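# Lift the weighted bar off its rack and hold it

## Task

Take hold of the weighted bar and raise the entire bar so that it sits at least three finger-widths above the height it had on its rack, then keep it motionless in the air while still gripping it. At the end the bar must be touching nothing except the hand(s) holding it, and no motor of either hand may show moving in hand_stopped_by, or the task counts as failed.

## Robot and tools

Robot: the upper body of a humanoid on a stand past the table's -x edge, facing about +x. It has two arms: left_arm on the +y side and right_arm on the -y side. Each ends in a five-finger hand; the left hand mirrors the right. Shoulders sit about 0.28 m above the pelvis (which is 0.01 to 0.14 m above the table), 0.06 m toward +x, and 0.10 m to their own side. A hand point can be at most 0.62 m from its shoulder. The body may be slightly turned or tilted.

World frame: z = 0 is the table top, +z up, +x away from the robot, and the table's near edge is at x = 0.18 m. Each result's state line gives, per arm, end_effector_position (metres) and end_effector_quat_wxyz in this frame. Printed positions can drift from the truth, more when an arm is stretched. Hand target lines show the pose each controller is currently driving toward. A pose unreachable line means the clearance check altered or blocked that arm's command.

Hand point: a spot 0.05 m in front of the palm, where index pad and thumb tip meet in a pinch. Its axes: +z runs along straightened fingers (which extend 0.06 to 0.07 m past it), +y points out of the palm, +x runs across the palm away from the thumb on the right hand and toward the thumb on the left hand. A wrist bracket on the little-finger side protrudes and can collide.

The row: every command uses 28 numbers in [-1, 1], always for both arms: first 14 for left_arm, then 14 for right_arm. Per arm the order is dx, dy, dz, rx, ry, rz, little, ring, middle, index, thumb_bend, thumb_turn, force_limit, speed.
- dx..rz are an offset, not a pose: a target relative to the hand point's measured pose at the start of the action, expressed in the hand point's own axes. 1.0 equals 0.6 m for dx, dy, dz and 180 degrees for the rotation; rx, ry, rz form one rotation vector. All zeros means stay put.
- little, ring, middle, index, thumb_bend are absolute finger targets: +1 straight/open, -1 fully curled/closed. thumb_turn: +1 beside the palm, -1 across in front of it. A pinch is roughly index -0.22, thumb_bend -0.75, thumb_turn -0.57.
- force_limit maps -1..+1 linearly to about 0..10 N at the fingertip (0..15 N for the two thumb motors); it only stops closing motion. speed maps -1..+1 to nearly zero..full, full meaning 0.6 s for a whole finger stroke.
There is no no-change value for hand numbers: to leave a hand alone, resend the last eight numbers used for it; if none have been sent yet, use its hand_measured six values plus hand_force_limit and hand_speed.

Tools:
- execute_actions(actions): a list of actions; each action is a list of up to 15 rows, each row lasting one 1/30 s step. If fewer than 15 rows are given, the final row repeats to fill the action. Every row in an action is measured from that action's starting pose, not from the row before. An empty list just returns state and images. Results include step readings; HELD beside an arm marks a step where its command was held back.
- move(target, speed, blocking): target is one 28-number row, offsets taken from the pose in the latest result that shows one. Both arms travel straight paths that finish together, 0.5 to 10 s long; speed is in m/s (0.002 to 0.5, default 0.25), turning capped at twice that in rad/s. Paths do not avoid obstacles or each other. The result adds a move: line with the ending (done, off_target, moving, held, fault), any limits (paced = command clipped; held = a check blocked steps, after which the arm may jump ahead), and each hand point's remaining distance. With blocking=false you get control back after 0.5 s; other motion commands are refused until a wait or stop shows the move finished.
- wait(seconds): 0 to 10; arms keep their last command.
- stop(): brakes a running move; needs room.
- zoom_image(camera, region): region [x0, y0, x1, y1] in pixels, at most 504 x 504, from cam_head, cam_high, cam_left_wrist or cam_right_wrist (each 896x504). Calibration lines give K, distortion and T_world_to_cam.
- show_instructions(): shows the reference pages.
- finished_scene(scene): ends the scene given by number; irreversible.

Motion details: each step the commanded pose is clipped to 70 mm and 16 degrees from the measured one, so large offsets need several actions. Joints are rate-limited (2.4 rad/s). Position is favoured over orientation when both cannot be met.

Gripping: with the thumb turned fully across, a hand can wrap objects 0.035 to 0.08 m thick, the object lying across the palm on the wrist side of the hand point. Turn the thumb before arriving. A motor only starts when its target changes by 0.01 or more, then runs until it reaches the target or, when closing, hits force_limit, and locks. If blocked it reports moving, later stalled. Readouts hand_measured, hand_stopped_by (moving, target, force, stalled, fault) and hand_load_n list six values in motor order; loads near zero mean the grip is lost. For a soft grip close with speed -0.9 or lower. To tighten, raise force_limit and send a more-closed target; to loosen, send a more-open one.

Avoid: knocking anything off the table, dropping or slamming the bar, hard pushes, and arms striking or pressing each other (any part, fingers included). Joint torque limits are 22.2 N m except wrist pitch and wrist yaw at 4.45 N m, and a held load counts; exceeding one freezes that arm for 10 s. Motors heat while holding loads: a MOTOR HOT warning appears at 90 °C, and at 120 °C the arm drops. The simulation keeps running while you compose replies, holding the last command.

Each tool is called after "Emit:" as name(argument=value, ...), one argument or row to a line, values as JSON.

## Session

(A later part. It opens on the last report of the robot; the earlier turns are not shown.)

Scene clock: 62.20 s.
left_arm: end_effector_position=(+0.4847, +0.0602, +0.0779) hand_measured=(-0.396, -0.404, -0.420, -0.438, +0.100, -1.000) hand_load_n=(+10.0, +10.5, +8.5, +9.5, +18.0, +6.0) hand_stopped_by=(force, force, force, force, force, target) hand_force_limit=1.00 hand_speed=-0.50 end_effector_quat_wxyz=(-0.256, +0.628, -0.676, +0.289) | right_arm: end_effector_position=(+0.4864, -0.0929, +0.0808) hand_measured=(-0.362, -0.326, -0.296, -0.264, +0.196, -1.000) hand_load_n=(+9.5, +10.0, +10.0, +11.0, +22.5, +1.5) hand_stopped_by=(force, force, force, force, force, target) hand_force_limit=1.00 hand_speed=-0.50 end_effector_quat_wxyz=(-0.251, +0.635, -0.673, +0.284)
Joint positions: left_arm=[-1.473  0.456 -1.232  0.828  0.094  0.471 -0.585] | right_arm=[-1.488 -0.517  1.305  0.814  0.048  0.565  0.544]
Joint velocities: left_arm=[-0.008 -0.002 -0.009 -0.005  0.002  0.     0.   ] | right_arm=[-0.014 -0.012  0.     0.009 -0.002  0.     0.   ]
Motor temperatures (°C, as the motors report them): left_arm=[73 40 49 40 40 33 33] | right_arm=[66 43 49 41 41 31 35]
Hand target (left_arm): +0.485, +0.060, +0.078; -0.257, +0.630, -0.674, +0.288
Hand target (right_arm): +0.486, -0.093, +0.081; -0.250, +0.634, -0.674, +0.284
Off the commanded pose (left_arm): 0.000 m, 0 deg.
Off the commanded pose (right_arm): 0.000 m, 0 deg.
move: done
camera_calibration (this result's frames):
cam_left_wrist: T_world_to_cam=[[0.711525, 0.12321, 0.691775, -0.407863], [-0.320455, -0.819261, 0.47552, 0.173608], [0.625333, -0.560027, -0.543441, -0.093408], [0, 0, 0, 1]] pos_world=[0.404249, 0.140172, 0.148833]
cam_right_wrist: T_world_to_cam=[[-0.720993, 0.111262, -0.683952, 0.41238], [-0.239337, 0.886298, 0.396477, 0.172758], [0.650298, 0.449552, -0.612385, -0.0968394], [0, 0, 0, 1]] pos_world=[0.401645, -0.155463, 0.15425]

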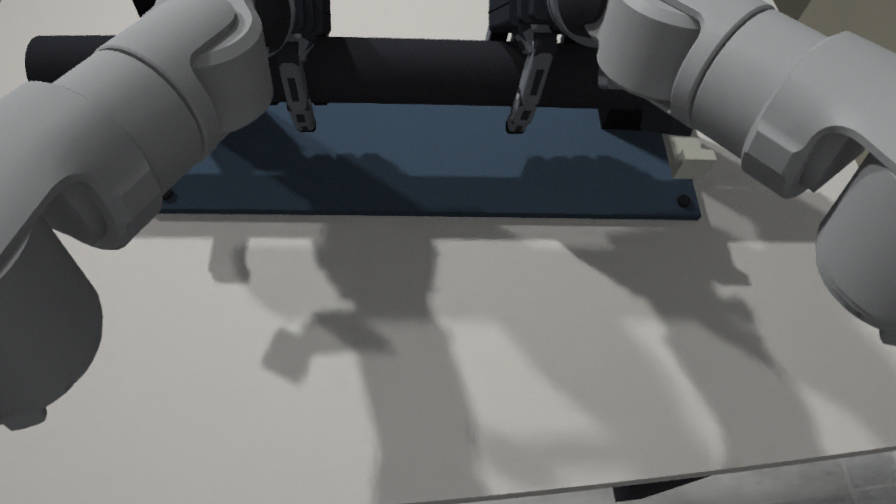

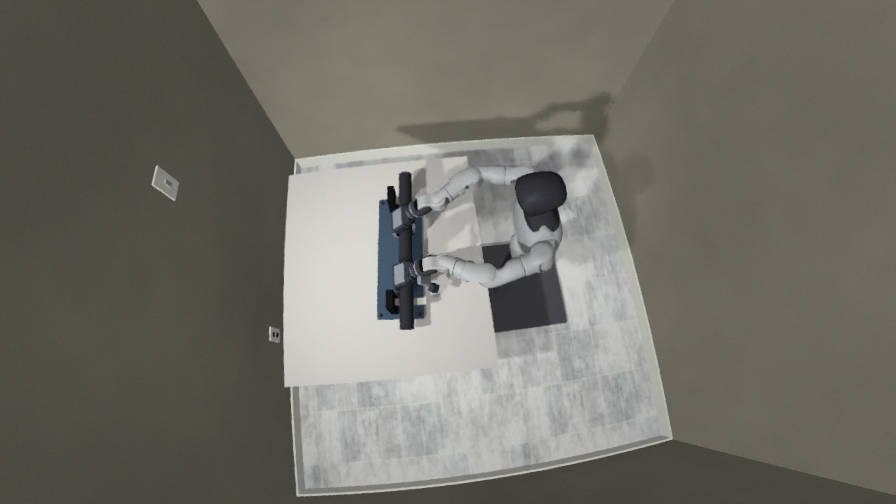

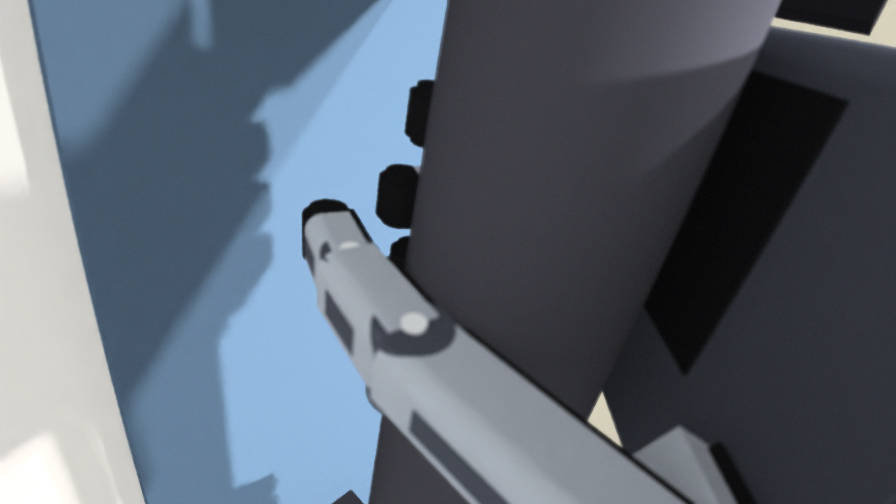

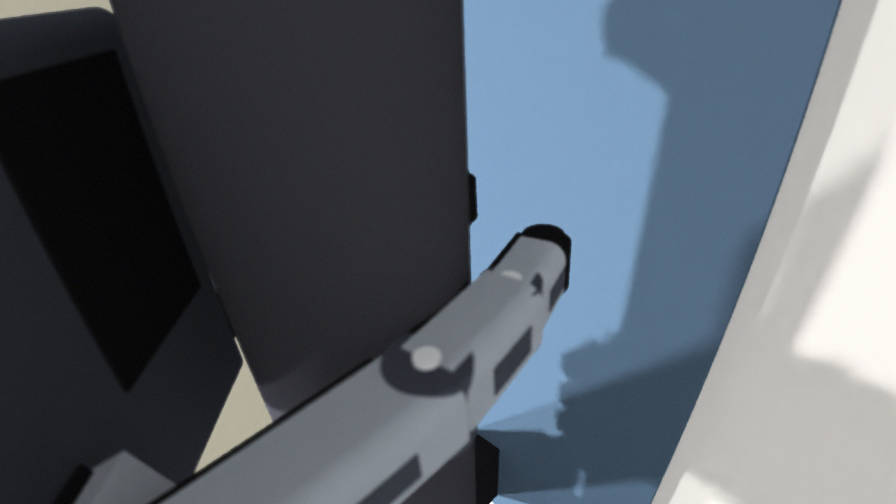

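Emit:
move(
  target=[0.0095,-0.0603,-0.1763,0,0,0,-0.98,-0.98,-0.98,-0.98,-0.98,-1,1,-0.5, 0.0095,-0.0575,-0.1768,0,0,0,-0.98,-0.98,-0.98,-0.98,-0.98,-1,1,-0.5],
  speed=0.05,
)

Scene clock: 68.80 s.
left_arm: end_effector_position=(+0.4328, +0.0592, +0.1796) hand_measured=(-0.396, -0.404, -0.420, -0.436, +0.100, -1.000) hand_load_n=(+5.0, +7.5, +9.5, +13.5, +14.5, +9.5) hand_stopped_by=(force, force, force, force, force, target) hand_force_limit=1.00 hand_speed=-0.50 end_effector_quat_wxyz=(-0.259, +0.626, -0.676, +0.289) | right_arm: end_effector_position=(+0.4407, -0.0918, +0.1816) hand_measured=(-0.362, -0.326, -0.296, -0.264, +0.196, -1.000) hand_load_n=(+7.0, +8.5, +10.5, +13.0, +23.5, +2.0) hand_stopped_by=(force, force, force, force, force, target) hand_force_limit=1.00 hand_speed=-0.50 end_effector_quat_wxyz=(-0.262, +0.630, -0.681, +0.267)
Joint positions: left_arm=[-1.583  0.767 -1.115  0.045  0.252  0.965 -1.006] | right_arm=[-1.564 -0.86   1.102  0.099 -0.127  0.974  0.94 ]
Joint velocities: left_arm=[ 0.    -0.006  0.002 -0.002  0.006  0.    -0.008] | right_arm=[ 0.011  0.    -0.002  0.009  0.005  0.001  0.009]
Motor temperatures (°C, as the motors report them): left_arm=[80 40 50 40 40 33 34] | right_arm=[71 44 49 41 41 31 35]
Hand target (left_arm): +0.433, +0.059, +0.178; -0.263, +0.623, -0.679, +0.287
Hand target (right_arm): +0.443, -0.096, +0.183; -0.260, +0.626, -0.682, +0.276
Off the commanded pose (left_arm): 0.003 m, 0 deg.
Off the commanded pose (right_arm): 0.004 m, 2 deg.
joint sent to its limit (left arm) — the command would take joint 1 (shoulder pitch) past its lower limit, so that joint was sent only as far as its limit.
joint sent to its limit (right arm) — the command would take joint 1 (shoulder pitch) past its lower limit, so that joint was sent only as far as its limit.
move: off_target (right_arm)
camera_calibration (this result's frames):
cam_left_wrist: T_world_to_cam=[[0.707807, 0.12078, 0.696004, -0.440175], [-0.322647, -0.821223, 0.470628, 0.109748], [0.628417, -0.557678, -0.542299, -0.00792249], [0, 0, 0, 1]] pos_world=[0.351948, 0.138874, 0.250417]
cam_right_wrist: T_world_to_cam=[[-0.725709, 0.142384, -0.673107, 0.45118], [-0.233722, 0.869147, 0.435841, 0.109686], [0.647086, 0.473613, -0.59747, -0.00501395], [0, 0, 0, 1]] pos_world=[0.356306, -0.1572, 0.252891]

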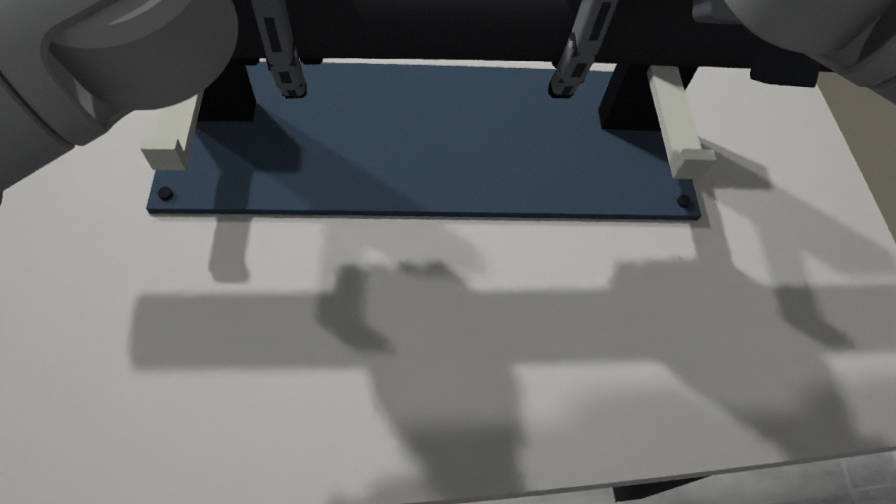

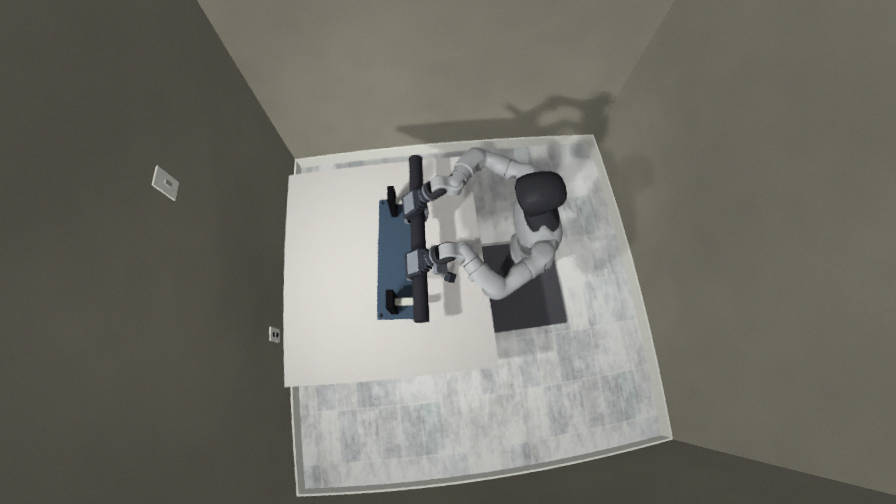

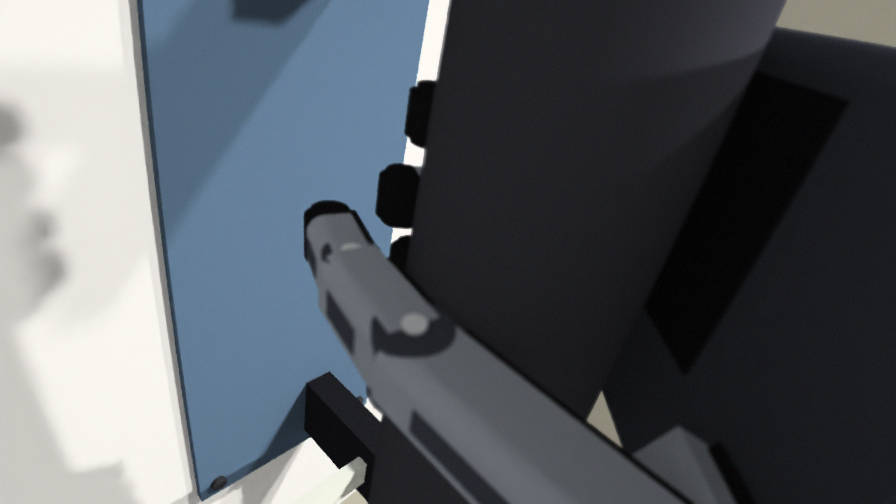

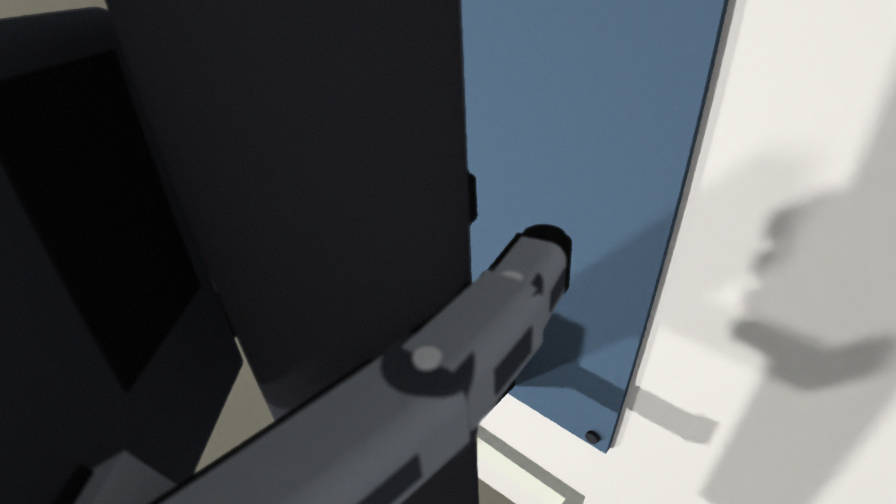

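Emit:
finished_scene(
  scene=2,
)

The scene is finished: the task was done.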